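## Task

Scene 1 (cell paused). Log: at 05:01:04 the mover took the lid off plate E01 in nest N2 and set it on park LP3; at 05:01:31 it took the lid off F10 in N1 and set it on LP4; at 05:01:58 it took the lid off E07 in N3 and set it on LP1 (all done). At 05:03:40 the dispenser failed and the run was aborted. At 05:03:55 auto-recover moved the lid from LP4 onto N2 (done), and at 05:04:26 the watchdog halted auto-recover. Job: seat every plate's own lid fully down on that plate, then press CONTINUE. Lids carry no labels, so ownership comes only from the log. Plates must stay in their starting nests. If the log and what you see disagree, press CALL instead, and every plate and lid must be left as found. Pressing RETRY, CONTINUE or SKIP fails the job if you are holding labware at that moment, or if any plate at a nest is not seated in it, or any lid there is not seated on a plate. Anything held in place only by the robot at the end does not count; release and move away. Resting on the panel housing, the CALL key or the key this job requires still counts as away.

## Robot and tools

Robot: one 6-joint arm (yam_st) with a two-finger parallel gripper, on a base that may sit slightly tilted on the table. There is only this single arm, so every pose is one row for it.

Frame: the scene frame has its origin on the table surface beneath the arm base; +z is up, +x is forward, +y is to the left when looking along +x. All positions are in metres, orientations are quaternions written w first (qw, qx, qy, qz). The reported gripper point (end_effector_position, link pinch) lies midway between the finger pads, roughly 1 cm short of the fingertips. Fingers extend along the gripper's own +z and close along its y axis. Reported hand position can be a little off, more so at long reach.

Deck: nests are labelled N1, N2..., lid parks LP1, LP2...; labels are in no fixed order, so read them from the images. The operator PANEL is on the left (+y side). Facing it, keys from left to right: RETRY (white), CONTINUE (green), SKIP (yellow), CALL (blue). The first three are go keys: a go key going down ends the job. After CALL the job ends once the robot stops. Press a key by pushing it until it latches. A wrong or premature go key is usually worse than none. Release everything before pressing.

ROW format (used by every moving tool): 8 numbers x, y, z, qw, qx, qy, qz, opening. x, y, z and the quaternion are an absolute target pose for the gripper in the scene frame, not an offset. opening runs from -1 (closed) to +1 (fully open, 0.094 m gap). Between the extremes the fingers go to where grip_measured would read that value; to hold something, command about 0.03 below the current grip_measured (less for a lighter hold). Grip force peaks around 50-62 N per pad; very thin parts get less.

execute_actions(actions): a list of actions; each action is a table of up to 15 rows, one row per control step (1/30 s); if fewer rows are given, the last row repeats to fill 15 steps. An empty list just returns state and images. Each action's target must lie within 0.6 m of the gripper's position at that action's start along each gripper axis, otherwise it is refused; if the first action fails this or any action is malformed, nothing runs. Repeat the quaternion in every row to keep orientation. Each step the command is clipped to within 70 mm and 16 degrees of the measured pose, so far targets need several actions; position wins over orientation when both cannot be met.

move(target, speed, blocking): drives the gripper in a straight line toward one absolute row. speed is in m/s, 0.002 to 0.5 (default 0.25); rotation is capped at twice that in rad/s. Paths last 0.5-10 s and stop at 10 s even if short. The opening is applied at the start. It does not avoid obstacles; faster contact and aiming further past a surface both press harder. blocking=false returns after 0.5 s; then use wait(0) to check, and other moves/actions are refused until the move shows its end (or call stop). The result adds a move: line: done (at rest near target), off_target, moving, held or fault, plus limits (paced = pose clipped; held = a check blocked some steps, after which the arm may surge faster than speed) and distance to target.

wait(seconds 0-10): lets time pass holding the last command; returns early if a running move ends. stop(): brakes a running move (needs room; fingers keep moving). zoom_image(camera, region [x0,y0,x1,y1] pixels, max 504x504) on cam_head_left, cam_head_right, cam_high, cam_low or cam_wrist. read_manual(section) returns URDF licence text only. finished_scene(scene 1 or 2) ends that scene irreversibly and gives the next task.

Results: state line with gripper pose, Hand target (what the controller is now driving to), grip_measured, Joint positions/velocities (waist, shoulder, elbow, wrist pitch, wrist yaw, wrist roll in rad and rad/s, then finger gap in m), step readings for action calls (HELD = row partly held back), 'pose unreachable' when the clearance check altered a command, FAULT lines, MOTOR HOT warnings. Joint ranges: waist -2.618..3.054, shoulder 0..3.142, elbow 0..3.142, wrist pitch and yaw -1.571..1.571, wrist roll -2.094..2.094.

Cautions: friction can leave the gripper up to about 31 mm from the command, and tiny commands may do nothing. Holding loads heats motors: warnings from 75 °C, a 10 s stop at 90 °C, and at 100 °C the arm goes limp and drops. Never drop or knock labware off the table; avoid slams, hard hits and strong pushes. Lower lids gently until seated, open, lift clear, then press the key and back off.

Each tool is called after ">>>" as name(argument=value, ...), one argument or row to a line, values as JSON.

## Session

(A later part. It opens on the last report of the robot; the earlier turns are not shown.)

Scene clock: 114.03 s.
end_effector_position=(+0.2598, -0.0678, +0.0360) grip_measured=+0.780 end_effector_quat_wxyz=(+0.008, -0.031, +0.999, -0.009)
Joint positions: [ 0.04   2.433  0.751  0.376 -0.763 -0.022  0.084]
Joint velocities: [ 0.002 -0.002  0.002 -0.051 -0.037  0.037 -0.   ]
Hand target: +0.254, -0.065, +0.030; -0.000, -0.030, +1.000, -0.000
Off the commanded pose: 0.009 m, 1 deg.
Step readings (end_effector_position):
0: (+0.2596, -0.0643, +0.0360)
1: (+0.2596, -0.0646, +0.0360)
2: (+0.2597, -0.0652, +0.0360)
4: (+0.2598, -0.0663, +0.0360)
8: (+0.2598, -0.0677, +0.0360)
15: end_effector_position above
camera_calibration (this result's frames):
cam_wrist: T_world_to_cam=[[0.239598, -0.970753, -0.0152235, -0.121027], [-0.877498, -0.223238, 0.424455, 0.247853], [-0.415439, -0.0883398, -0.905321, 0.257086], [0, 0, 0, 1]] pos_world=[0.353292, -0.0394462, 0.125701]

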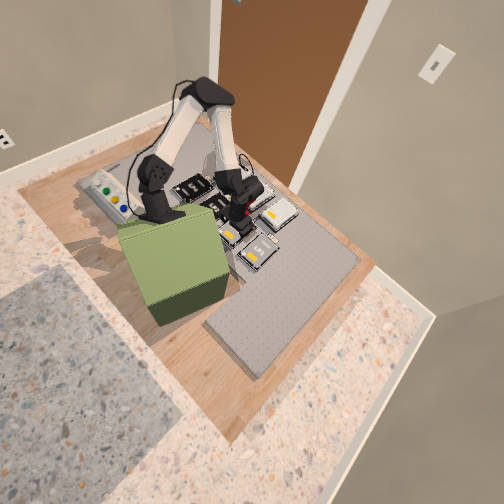

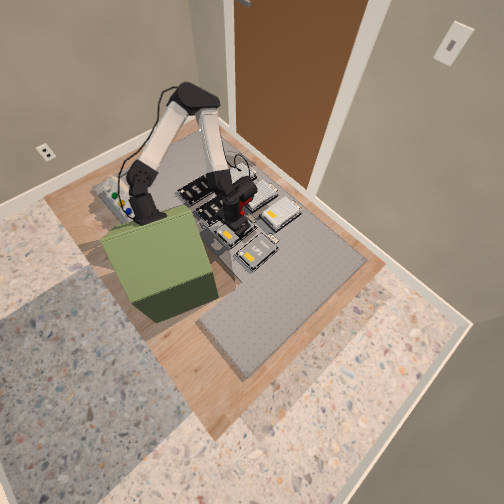

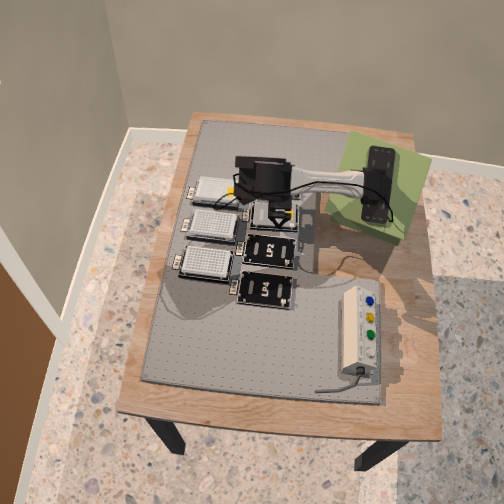

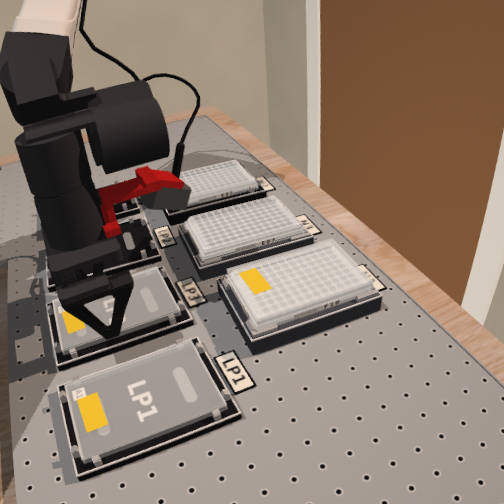

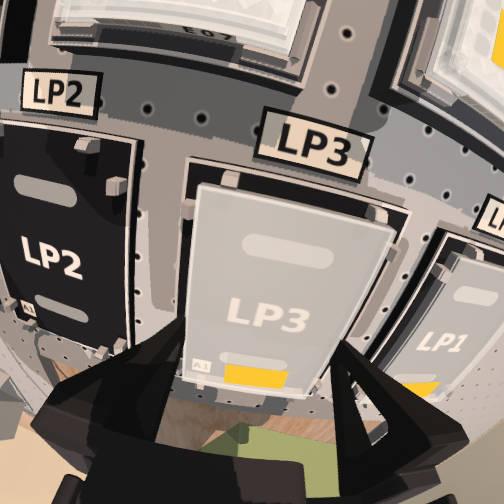

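>>> execute_actions(
  actions=[
    [[0.257,-0.067,0.034,0,-0.03,1,0,0.76],[0.258,-0.067,0.038,0,-0.03,1,0,0.76],[0.259,-0.067,0.042,0,-0.03,1,0,0.76],[0.259,-0.067,0.045,0,-0.03,1,0,0.76],[0.259,-0.067,0.048,0,-0.03,1,0,0.76],[0.259,-0.067,0.051,0,-0.03,1,0,0.76],[0.259,-0.067,0.054,0,-0.03,1,0,0.76],[0.259,-0.067,0.058,0,-0.03,1,0,0.76],[0.259,-0.067,0.062,0,-0.03,1,0,0.76],[0.259,-0.067,0.066,0,-0.03,1,0,0.76],[0.259,-0.067,0.070,0,-0.03,1,0,0.76],[0.259,-0.067,0.075,0,-0.03,1,0,0.76],[0.259,-0.067,0.080,0,-0.03,1,0,0.76],[0.259,-0.067,0.085,0,-0.03,1,0,0.76],[0.259,-0.067,0.090,0,-0.03,1,0,0.76]],
    [[0.262,-0.065,0.096,0,-0.025,1,0,0.76],[0.265,-0.062,0.102,0,-0.02,1,0,0.76],[0.268,-0.058,0.108,0,-0.015,1,0,0.76],[0.272,-0.054,0.114,0,-0.01,1,0,0.76],[0.276,-0.05,0.12,0,-0.005,1,0,0.76],[0.28,-0.046,0.125,0,0,1,0,0.76]],
  ],
)

Scene clock: 115.77 s.
end_effector_position=(+0.2754, -0.0451, +0.1209) grip_measured=+0.780 end_effector_quat_wxyz=(+0.003, -0.004, +1.000, -0.002)
Joint positions: [-0.126  2.113  0.766 -0.138 -0.804 -0.212  0.084]
Joint velocities: [ 0.012 -0.002 -0.007 -0.271  0.007 -0.022 -0.   ]
Hand target: +0.280, -0.045, +0.126; +0.001, -0.000, +1.000, -0.000
Off the commanded pose: 0.006 m, 1 deg.
Step readings (end_effector_position; steps 1 to 15: 1st action; 16 to 30: 2nd action):
0: (+0.2598, -0.0678, +0.0360)
1: (+0.2597, -0.0678, +0.0360)
2: (+0.2591, -0.0678, +0.0360)
4: (+0.2584, -0.0682, +0.0371)
8: (+0.2599, -0.0692, +0.0459)
15: (+0.2720, -0.0702, +0.0751)
16: (+0.2737, -0.0703, +0.0804)
17: (+0.2751, -0.0698, +0.0858)
19: (+0.2783, -0.0661, +0.0972)
23: (+0.2851, -0.0513, +0.1174)
30: end_effector_position above
camera_calibration (this result's frames):
cam_wrist: T_world_to_cam=[[0.187968, -0.981716, -0.0300354, -0.0858964], [-0.884198, -0.182452, 0.430006, 0.233627], [-0.427624, -0.0542703, -0.902326, 0.346948], [0, 0, 0, 1]] pos_world=[0.371081, -0.0228711, 0.210019]

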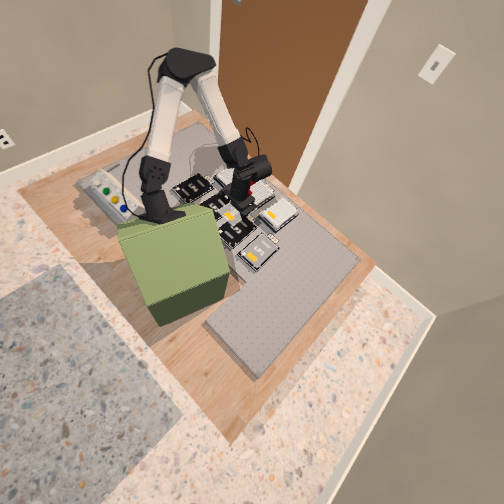

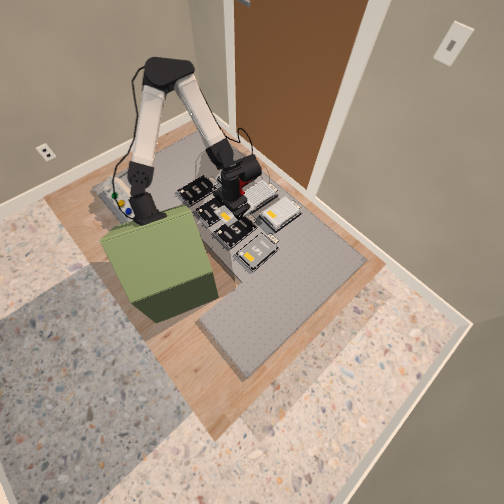

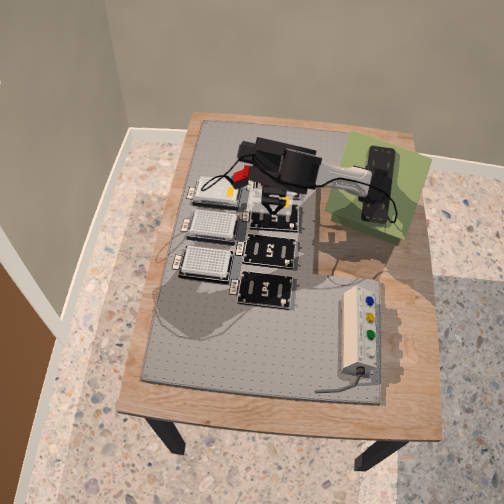

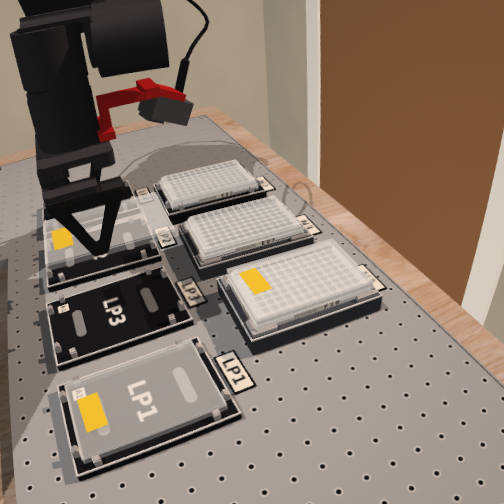

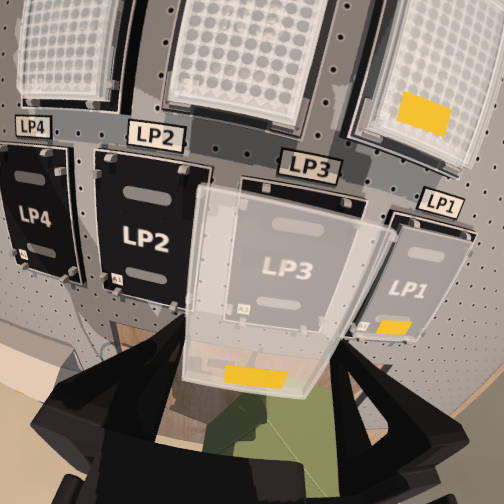

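>>> move(
  target=[0.44,0.128,0.125,0,0,1,0,0.76],
  speed=0.25,
)

>>> zoom_image(
  camera="cam_wrist",
  region=[140,130,420,410],
)

Scene clock: 117.83 s.
end_effector_position=(+0.4375, +0.1262, +0.1287) grip_measured=+0.780 end_effector_quat_wxyz=(+0.005, -0.002, +1.000, +0.002)
Joint positions: [ 0.204  2.044  1.474 -0.597 -0.732  0.244  0.084]
Joint velocities: [ 0.007 -0.007  0.007 -0.066 -0.037 -0.11  -0.   ]
Hand target: +0.440, +0.128, +0.126; +0.001, -0.000, +1.000, -0.001
Off the commanded pose: 0.005 m, 1 deg.
move: done
camera_calibration (this result's frames):
cam_wrist: T_world_to_cam=[[0.183433, -0.982272, -0.0386587, 0.0551536], [-0.886656, -0.182303, 0.424978, 0.40643], [-0.424491, -0.0436779, -0.904378, 0.430201], [0, 0, 0, 1]] pos_world=[0.532864, 0.147059, 0.218472]

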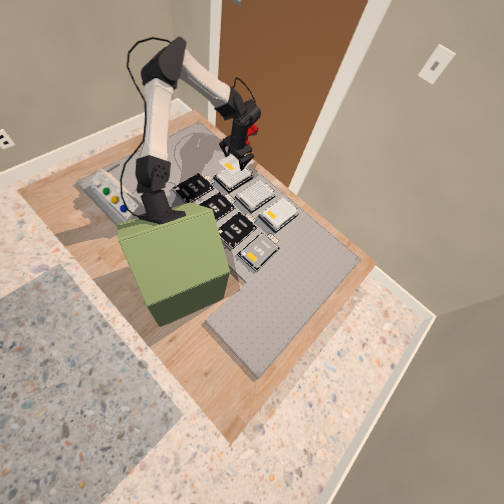

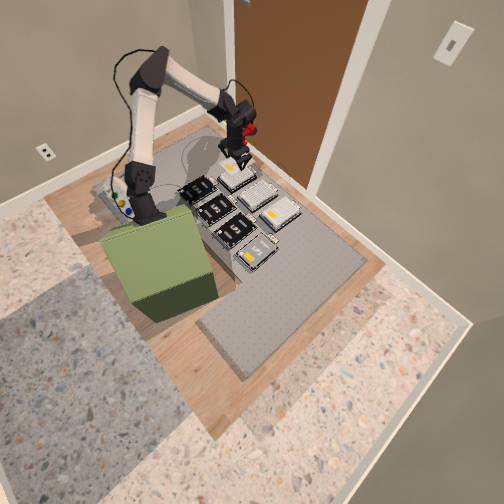

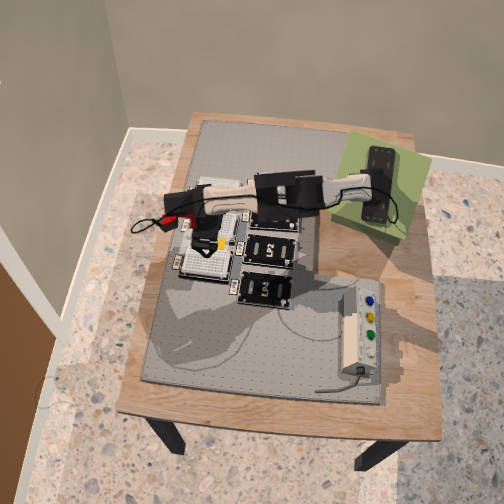

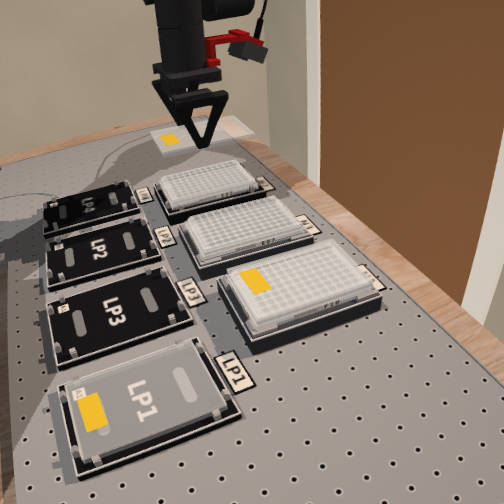

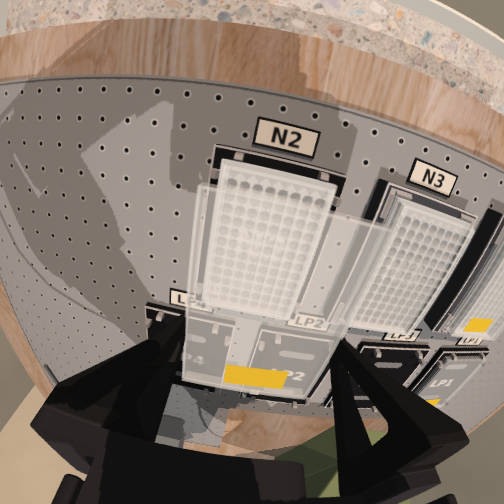

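Region (140, 130, 420, 410) of cam_wrist's 504x504 image, scaled by 1.800, with more detail than that image has.

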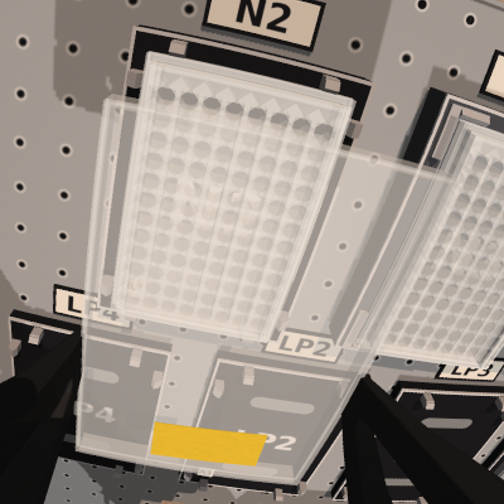

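>>> execute_actions(
  actions=[
    [[0.44,0.128,0.122,0,0,1,0,0.76],[0.44,0.128,0.119,0,0,1,0,0.76],[0.44,0.128,0.116,0,0,1,0,0.76],[0.44,0.128,0.113,0,0,1,0,0.76],[0.44,0.128,0.110,0,0,1,0,0.76],[0.44,0.128,0.107,0,0,1,0,0.76],[0.44,0.128,0.104,0,0,1,0,0.76],[0.44,0.128,0.101,0,0,1,0,0.76],[0.44,0.128,0.098,0,0,1,0,0.76],[0.44,0.128,0.095,0,0,1,0,0.76],[0.44,0.128,0.092,0,0,1,0,0.76],[0.44,0.128,0.089,0,0,1,0,0.76],[0.44,0.128,0.086,0,0,1,0,0.76],[0.44,0.128,0.083,0,0,1,0,0.76],[0.44,0.128,0.080,0,0,1,0,0.76]],
    [[0.44,0.128,0.077,0,0,1,0,0.76],[0.44,0.128,0.074,0,0,1,0,0.76],[0.44,0.128,0.071,0,0,1,0,0.76],[0.44,0.128,0.068,0,0,1,0,0.76],[0.44,0.128,0.066,0,0,1,0,0.76]],
  ],
)

Scene clock: 120.67 s.
end_effector_position=(+0.4335, +0.1245, +0.0712) grip_measured=+0.780 end_effector_quat_wxyz=(-0.006, +0.007, +1.000, -0.000)
Joint positions: [ 0.293  2.158  1.474 -0.443 -0.697  0.349  0.084]
Joint velocities: [ 0.007  0.007 -0.002  0.022  0.051 -0.007 -0.   ]
Hand target: +0.440, +0.128, +0.066; +0.000, +0.000, +1.000, +0.000
Off the commanded pose: 0.009 m, 1 deg.
Step readings (end_effector_position; steps 1 to 15: 1st action; 16 to 30: 2nd action):
0: (+0.4372, +0.1261, +0.1287)
1: (+0.4372, +0.1261, +0.1287)
2: (+0.4372, +0.1261, +0.1287)
4: (+0.4370, +0.1261, +0.1272)
8: (+0.4353, +0.1262, +0.1163)
15: (+0.4321, +0.1259, +0.0927)
16: (+0.4321, +0.1258, +0.0899)
17: (+0.4321, +0.1256, +0.0871)
19: (+0.4320, +0.1254, +0.0814)
23: (+0.4313, +0.1246, +0.0725)
30: end_effector_position above
camera_calibration (this result's frames):
cam_wrist: T_world_to_cam=[[0.165931, -0.985419, -0.0376209, 0.0598874], [-0.880125, -0.165193, 0.445075, 0.420661], [-0.4448, -0.0407407, -0.894703, 0.384123], [0, 0, 0, 1]] pos_world=[0.531155, 0.144154, 0.158703]

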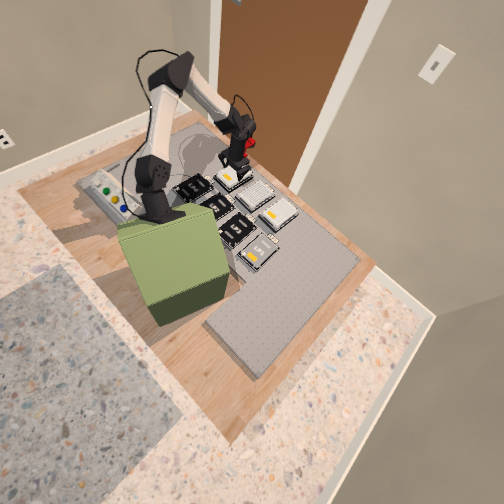

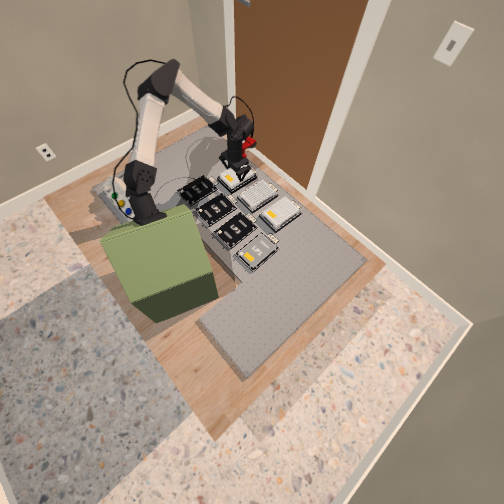

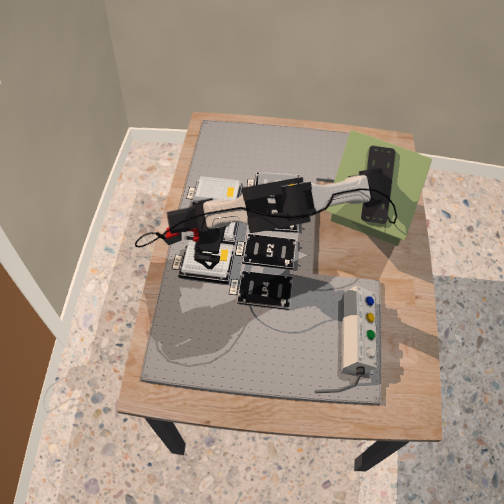

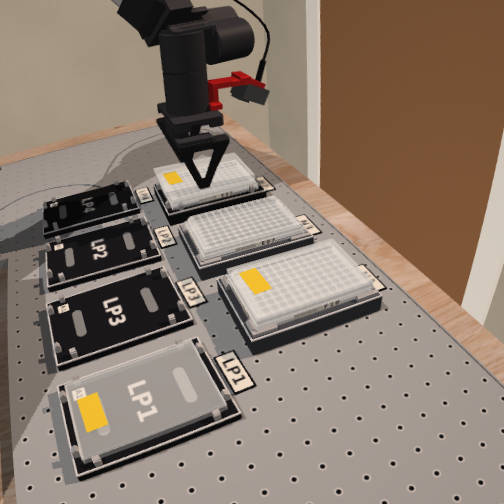

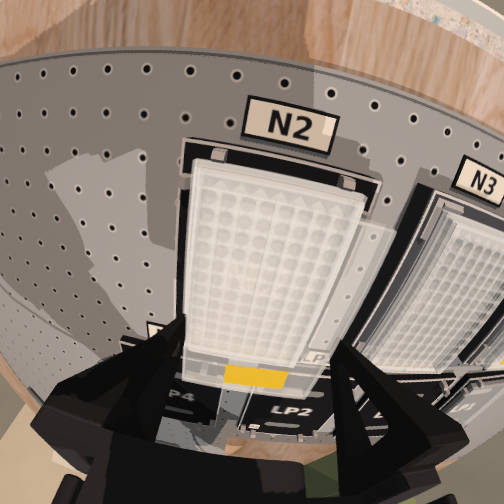

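>>> execute_actions(
  actions=[],
)

Scene clock: 122.00 s.
end_effector_position=(+0.4344, +0.1246, +0.0712) grip_measured=+0.780 end_effector_quat_wxyz=(-0.004, +0.006, +1.000, -0.000)
Joint positions: [ 0.293  2.158  1.474 -0.438 -0.696  0.351  0.084]
Joint velocities: [ 0.002  0.002 -0.007  0.037 -0.022  0.007  0.001]
Hand target: +0.440, +0.128, +0.066; +0.000, +0.000, +1.000, +0.000
Off the commanded pose: 0.008 m, 1 deg.
camera_calibration (this result's frames):
cam_wrist: T_world_to_cam=[[0.166331, -0.985372, -0.0370901, 0.0596352], [-0.881718, -0.165465, 0.441808, 0.422485], [-0.441483, -0.0407836, -0.896343, 0.383225], [0, 0, 0, 1]] pos_world=[0.53178, 0.144298, 0.159055]

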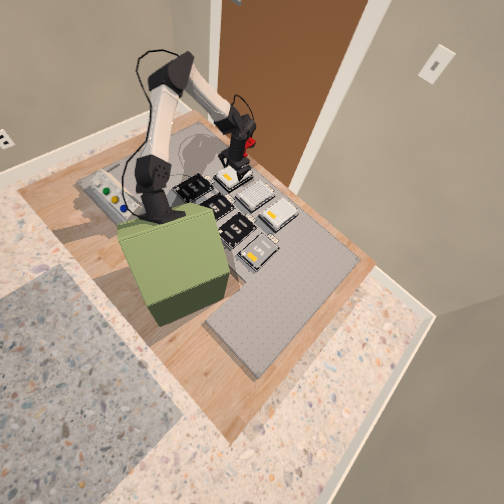

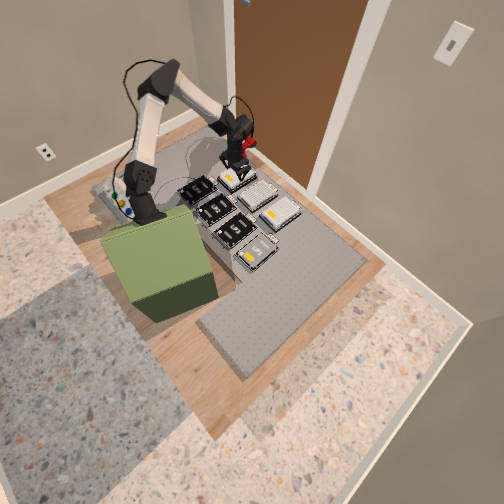

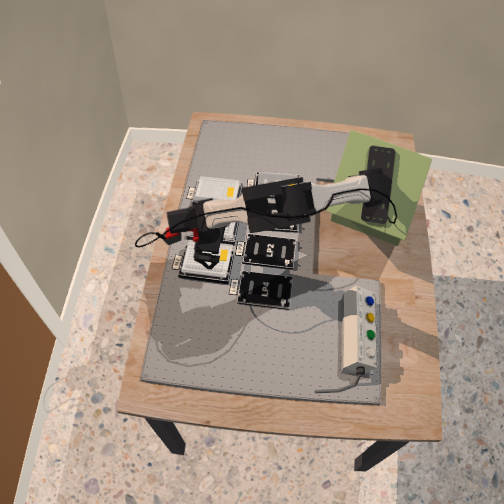

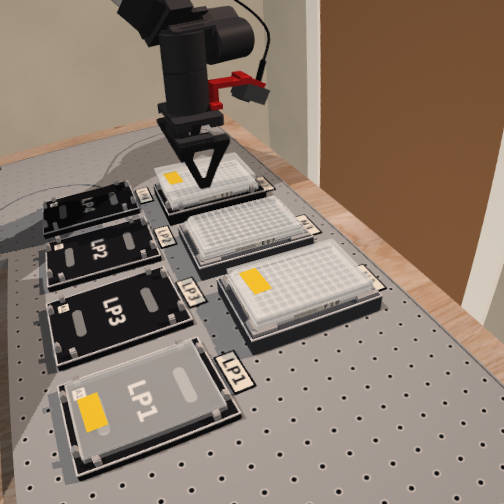

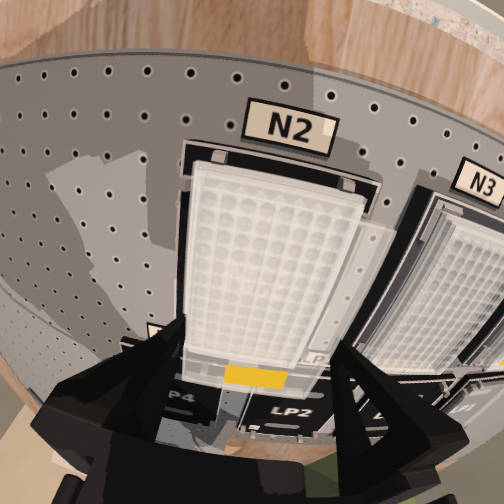

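>>> execute_actions(
  actions=[
    [[0.444,0.130,0.073,0,0,1,0,0.76],[0.445,0.131,0.078,0,0,1,0,0.76],[0.446,0.132,0.083,0,0,1,0,0.76],[0.447,0.133,0.088,0,0,1,0,0.76],[0.448,0.1335,0.093,0,0,1,0,0.76],[0.448,0.1335,0.098,0,0,1,0,0.76],[0.448,0.1335,0.103,0,0,1,0,0.76],[0.448,0.1335,0.108,0,0,1,0,0.76],[0.448,0.1335,0.113,0,0,1,0,0.76],[0.448,0.1335,0.118,0,0,1,0,0.76],[0.448,0.1335,0.123,0,0,1,0,0.76],[0.448,0.1335,0.125,0,0,1,0,0.76]],
    [[0.448,0.1335,0.122,0,0,1,0,0.76],[0.448,0.1335,0.119,0,0,1,0,0.76],[0.448,0.1335,0.116,0,0,1,0,0.76],[0.448,0.1335,0.113,0,0,1,0,0.76],[0.448,0.1335,0.110,0,0,1,0,0.76],[0.448,0.1335,0.107,0,0,1,0,0.76],[0.448,0.1335,0.104,0,0,1,0,0.76],[0.448,0.1335,0.101,0,0,1,0,0.76],[0.448,0.1335,0.098,0,0,1,0,0.76],[0.448,0.1335,0.095,0,0,1,0,0.76],[0.448,0.1335,0.092,0,0,1,0,0.76],[0.448,0.1335,0.089,0,0,1,0,0.76],[0.448,0.1335,0.086,0,0,1,0,0.76],[0.448,0.1335,0.083,0,0,1,0,0.76],[0.448,0.1335,0.080,0,0,1,0,0.76]],
    [[0.448,0.1335,0.077,0,0,1,0,0.76],[0.448,0.1335,0.074,0,0,1,0,0.76],[0.448,0.1335,0.071,0,0,1,0,0.76],[0.448,0.1335,0.068,0,0,1,0,0.76],[0.448,0.1335,0.066,0,0,1,0,0.76]],
  ],
)

Scene clock: 124.27 s.
end_effector_position=(+0.4426, +0.1303, +0.0712) grip_measured=+0.780 end_effector_quat_wxyz=(-0.005, +0.006, +1.000, -0.000)
Joint positions: [ 0.297  2.177  1.532 -0.475 -0.695  0.354  0.084]
Joint velocities: [-0.007 -0.012 -0.017 -0.007  0.095  0.022  0.   ]
Hand target: +0.448, +0.134, +0.066; +0.000, +0.000, +1.000, +0.000
Off the commanded pose: 0.008 m, 1 deg.
Step readings (end_effector_position; steps 1 to 15: 1st action; 16 to 30: 2nd action; 31 to 45: 3rd action):
0: (+0.4344, +0.1246, +0.0712)
1: (+0.4348, +0.1250, +0.0715)
2: (+0.4352, +0.1257, +0.0720)
4: (+0.4371, +0.1279, +0.0738)
8: (+0.4392, +0.1286, +0.0831)
15: (+0.4460, +0.1258, +0.1156)
16: (+0.4468, +0.1263, +0.1172)
17: (+0.4473, +0.1266, +0.1177)
19: (+0.4472, +0.1271, +0.1175)
23: (+0.4469, +0.1289, +0.1157)
30: (+0.4435, +0.1334, +0.0948)
31: (+0.4428, +0.1331, +0.0913)
32: (+0.4424, +0.1328, +0.0879)
34: (+0.4415, +0.1317, +0.0814)
38: (+0.4403, +0.1301, +0.0723)
45: end_effector_position above
camera_calibration (this result's frames):
cam_wrist: T_world_to_cam=[[0.167334, -0.985174, -0.0378316, 0.0634688], [-0.880613, -0.166608, 0.443578, 0.430161], [-0.443305, -0.0409109, -0.895437, 0.387871], [0, 0, 0, 1]] pos_world=[0.54013, 0.150064, 0.158905]

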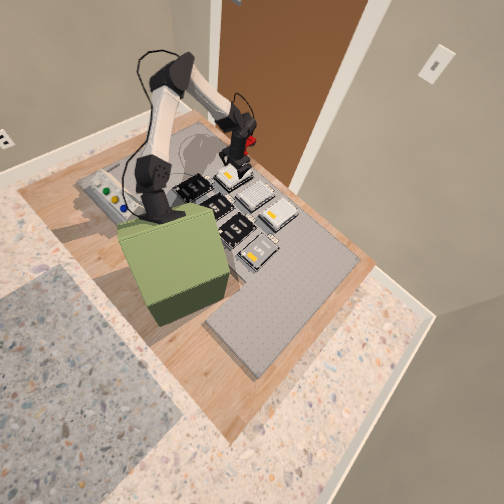

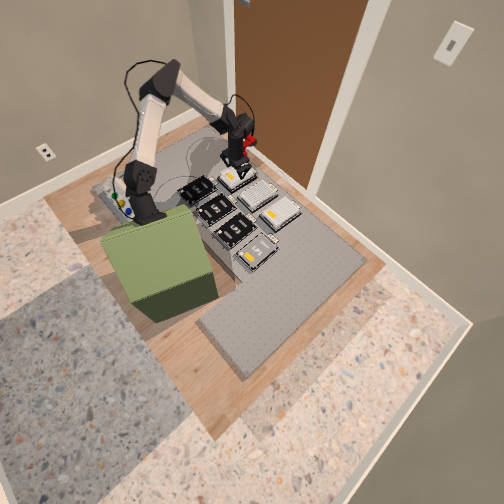

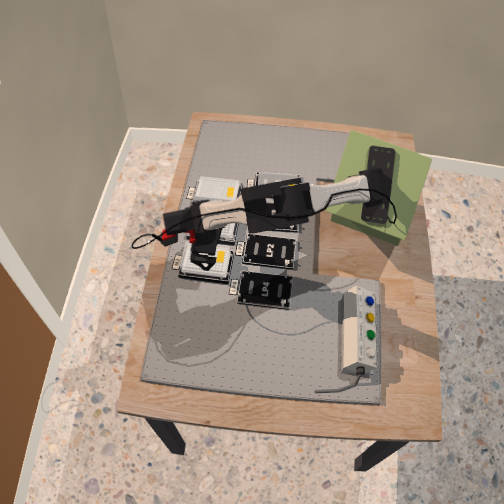

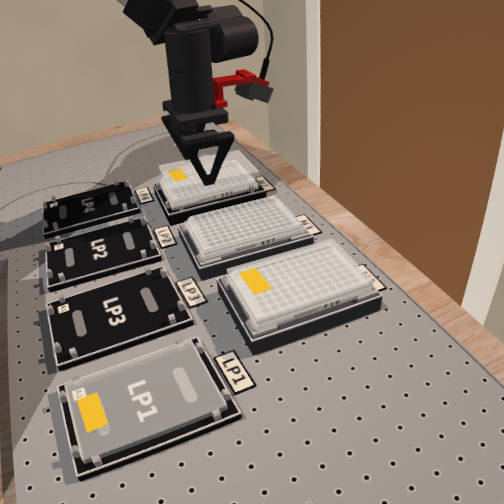

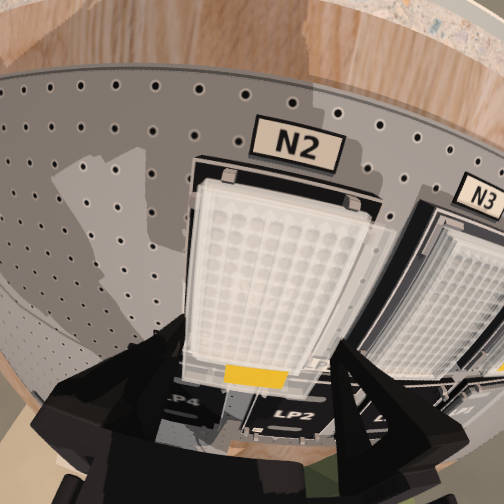

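>>> zoom_image(
  camera="cam_wrist",
  region=[150, 140, 420, 410],
)

>>> execute_actions(
  actions=[],
)

Region (150, 140, 420, 410) of cam_wrist's 504x504 image, scaled by 1.867, with more detail than that image has.

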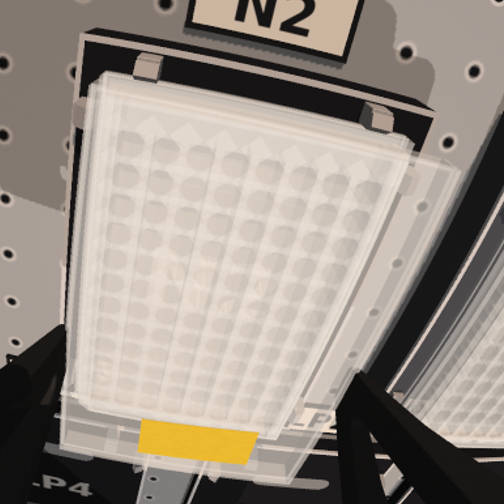

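Scene clock: 124.50 s.
end_effector_position=(+0.4433, +0.1304, +0.0712) grip_measured=+0.780 end_effector_quat_wxyz=(-0.004, +0.006, +1.000, +0.000)
Joint positions: [ 0.297  2.177  1.532 -0.472 -0.694  0.356  0.084]
Joint velocities: [-0.002 -0.012  0.002  0.007  0.081  0.007  0.   ]
Hand target: +0.448, +0.133, +0.066; +0.000, +0.000, +1.000, +0.000
Off the commanded pose: 0.008 m, 1 deg.
camera_calibration (this result's frames):
cam_wrist: T_world_to_cam=[[0.167722, -0.985119, -0.0375409, 0.0632629], [-0.881778, -0.166938, 0.441135, 0.431541], [-0.440837, -0.040885, -0.896655, 0.387175], [0, 0, 0, 1]] pos_world=[0.540594, 0.150192, 0.159169]

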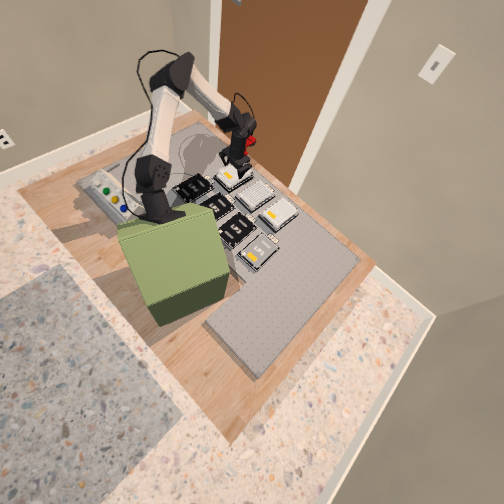

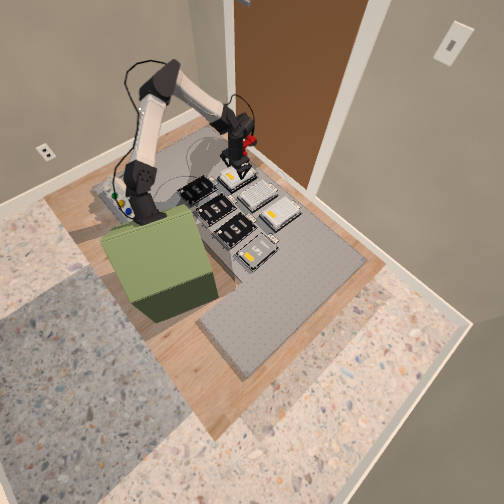

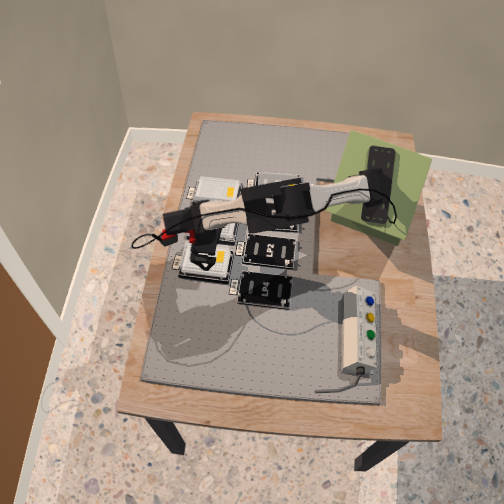

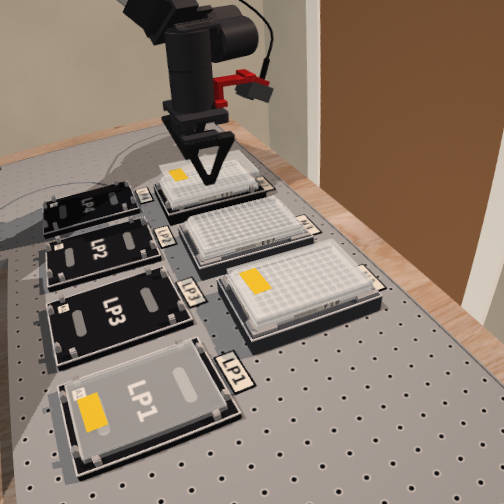

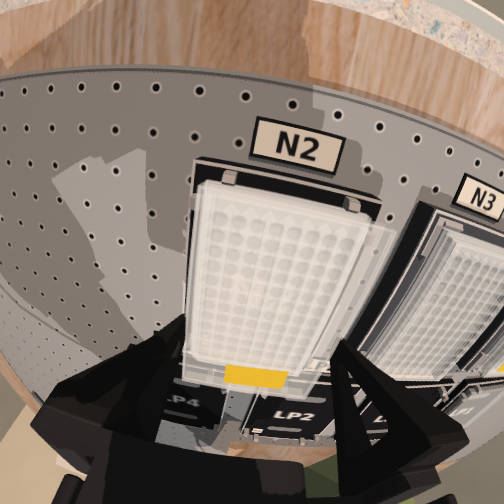

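>>> execute_actions(
  actions=[
    [[0.449,0.1345,0.073,0,0,1,0,0.76],[0.449,0.1345,0.078,0,0,1,0,0.76],[0.449,0.1345,0.083,0,0,1,0,0.76],[0.449,0.1345,0.088,0,0,1,0,0.76],[0.449,0.1345,0.093,0,0,1,0,0.76],[0.449,0.1345,0.098,0,0,1,0,0.76],[0.449,0.1345,0.103,0,0,1,0,0.76],[0.449,0.1345,0.108,0,0,1,0,0.76],[0.449,0.1345,0.113,0,0,1,0,0.76],[0.449,0.1345,0.118,0,0,1,0,0.76],[0.449,0.1345,0.123,0,0,1,0,0.76],[0.449,0.1345,0.125,0,0,1,0,0.76]],
    [[0.449,0.1345,0.122,0,0,1,0,0.76],[0.449,0.1345,0.119,0,0,1,0,0.76],[0.449,0.1345,0.116,0,0,1,0,0.76],[0.449,0.1345,0.113,0,0,1,0,0.76],[0.449,0.1345,0.110,0,0,1,0,0.76],[0.449,0.1345,0.107,0,0,1,0,0.76],[0.449,0.1345,0.104,0,0,1,0,0.76],[0.449,0.1345,0.101,0,0,1,0,0.76],[0.449,0.1345,0.098,0,0,1,0,0.76],[0.449,0.1345,0.095,0,0,1,0,0.76],[0.449,0.1345,0.092,0,0,1,0,0.76],[0.449,0.1345,0.089,0,0,1,0,0.76],[0.449,0.1345,0.086,0,0,1,0,0.76],[0.449,0.1345,0.083,0,0,1,0,0.76],[0.449,0.1345,0.080,0,0,1,0,0.76]],
    [[0.449,0.1345,0.077,0,0,1,0,0.76],[0.449,0.1345,0.074,0,0,1,0,0.76],[0.449,0.1345,0.071,0,0,1,0,0.76],[0.449,0.1345,0.068,0,0,1,0,0.76],[0.449,0.1345,0.065,0,0,1,0,0.76],[0.449,0.1345,0.062,0,0,1,0,0.76],[0.449,0.1345,0.059,0,0,1,0,0.76],[0.449,0.1345,0.056,0,0,1,0,0.76],[0.449,0.1345,0.053,0,0,1,0,0.76],[0.449,0.1345,0.050,0,0,1,0,0.76],[0.449,0.1345,0.048,0,0,1,0,0.76]],
  ],
)

Scene clock: 127.23 s.
end_effector_position=(+0.4427, +0.1324, +0.0589) grip_measured=+0.780 end_effector_quat_wxyz=(-0.006, +0.005, +1.000, +0.003)
Joint positions: [ 0.317  2.202  1.538 -0.44  -0.692  0.375  0.084]
Joint velocities: [ 0.027  0.027 -0.012  0.007  0.007  0.022 -0.001]
Hand target: +0.449, +0.135, +0.048; +0.000, -0.000, +1.000, +0.000
Off the commanded pose: 0.013 m, 1 deg.
Step readings (end_effector_position; steps 1 to 15: 1st action; 16 to 30: 2nd action; 31 to 45: 3rd action):
0: (+0.4435, +0.1304, +0.0712)
1: (+0.4435, +0.1304, +0.0712)
2: (+0.4433, +0.1303, +0.0712)
4: (+0.4419, +0.1297, +0.0717)
8: (+0.4406, +0.1285, +0.0823)
15: (+0.4471, +0.1276, +0.1168)
16: (+0.4469, +0.1274, +0.1179)
17: (+0.4466, +0.1273, +0.1179)
19: (+0.4459, +0.1275, +0.1176)
23: (+0.4456, +0.1289, +0.1151)
30: (+0.4419, +0.1324, +0.0936)
31: (+0.4414, +0.1324, +0.0903)
32: (+0.4409, +0.1320, +0.0869)
34: (+0.4402, +0.1313, +0.0807)
38: (+0.4393, +0.1300, +0.0688)
45: end_effector_position above
camera_calibration (this result's frames):
cam_wrist: T_world_to_cam=[[0.169761, -0.984534, -0.0432831, 0.0642534], [-0.87977, -0.171195, 0.443505, 0.436271], [-0.444056, -0.0372108, -0.895226, 0.376734], [0, 0, 0, 1]] pos_world=[0.540201, 0.151965, 0.146555]

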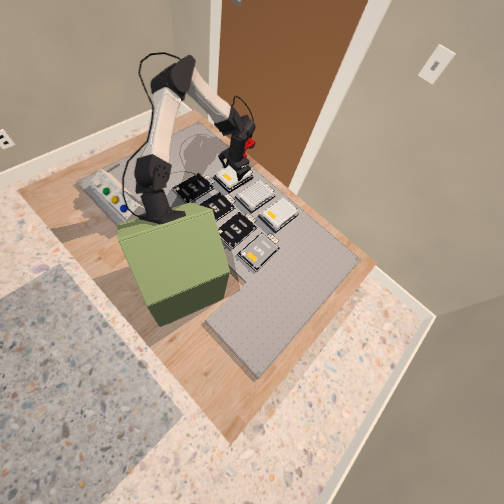

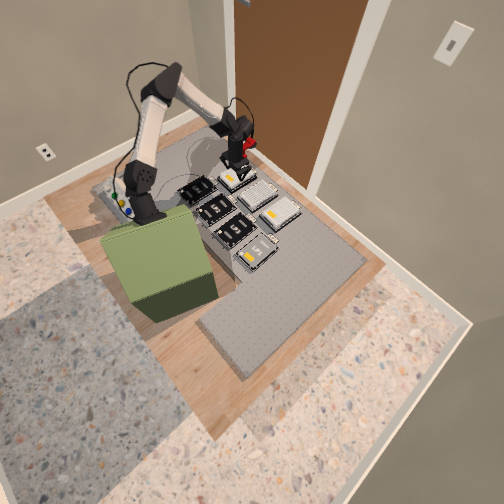

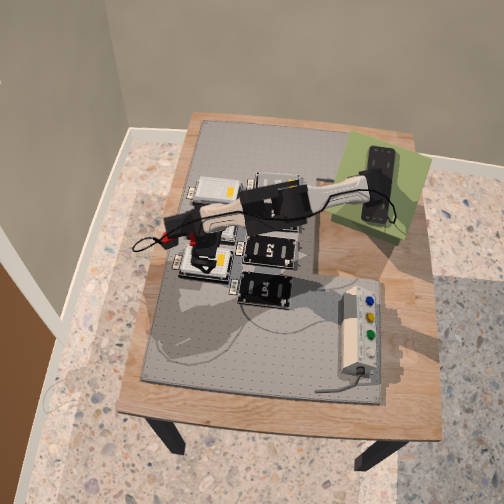

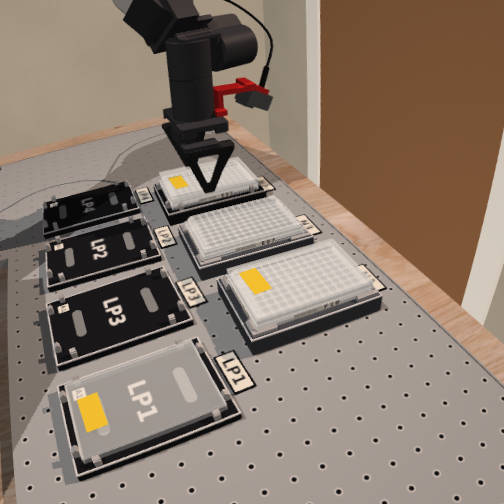

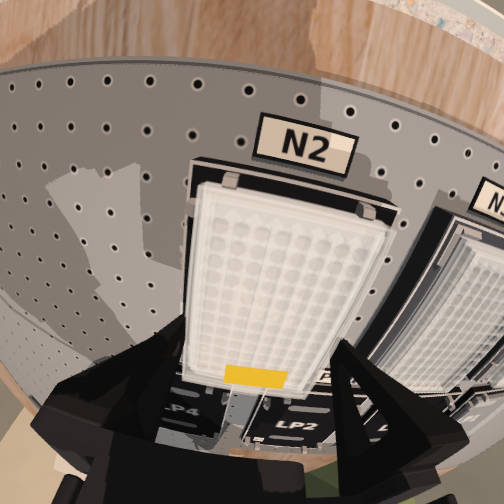

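z reached 0.0589 — past the rim. Check.

>>> zoom_image(
  camera="cam_low",
  region=[130, 130, 330, 290],
)

>>> wait(
  seconds=0,
)

Region (130, 130, 330, 290) of cam_low's 504x504 image, scaled by 2.520, with more detail than that image has; it fills the top 403 rows of this view, and the rest is white.

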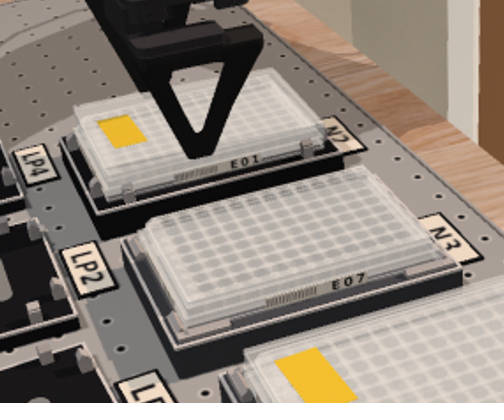

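Scene clock: 127.63 s.
end_effector_position=(+0.4423, +0.1323, +0.0583) grip_measured=+0.780 end_effector_quat_wxyz=(-0.006, +0.005, +1.000, +0.002)
Joint positions: [ 0.318  2.203  1.538 -0.44  -0.691  0.377  0.084]
Joint velocities: [-0.002 -0.002 -0.012 -0.007 -0.022  0.022 -0.   ]
Hand target: +0.449, +0.135, +0.048; +0.001, -0.000, +1.000, +0.000
Off the commanded pose: 0.012 m, 1 deg.
camera_calibration (this result's frames):
cam_wrist: T_world_to_cam=[[0.168017, -0.984847, -0.0429707, 0.0649159], [-0.879519, -0.169449, 0.444672, 0.435757], [-0.445215, -0.0369188, -0.894662, 0.376508], [0, 0, 0, 1]] pos_world=[0.539977, 0.151671, 0.145868]

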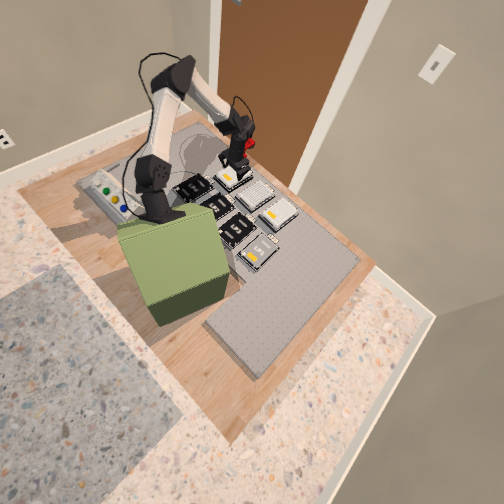

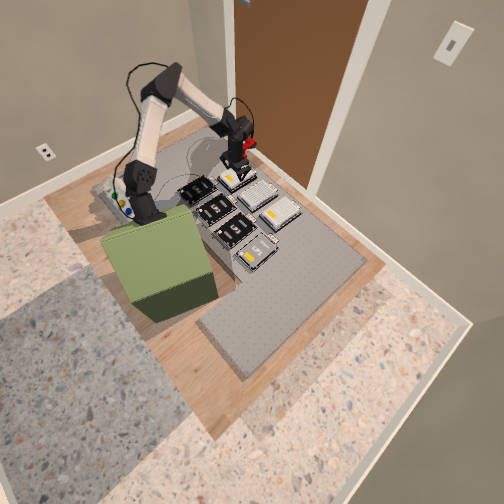

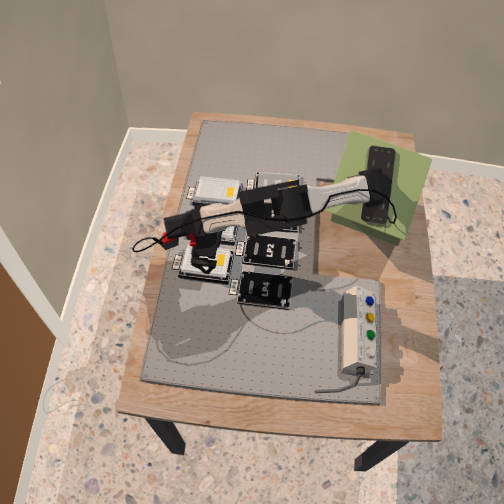

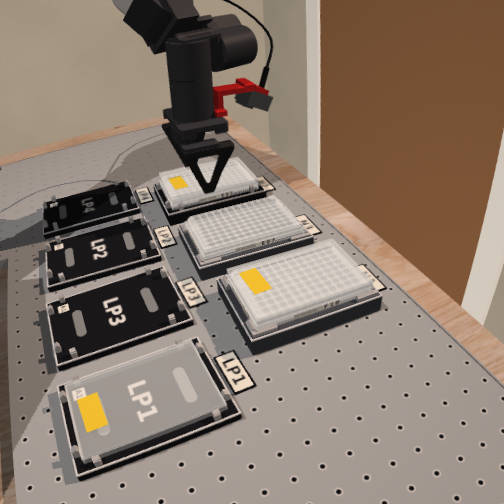

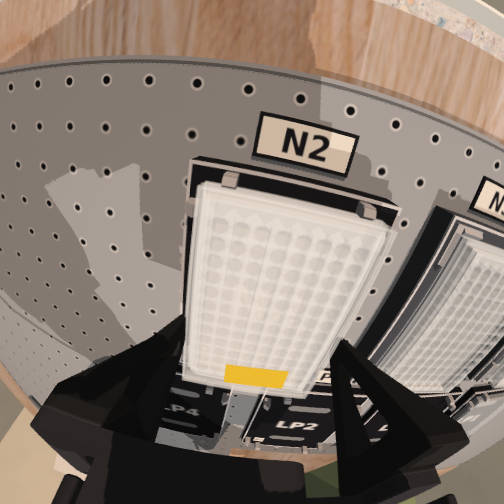

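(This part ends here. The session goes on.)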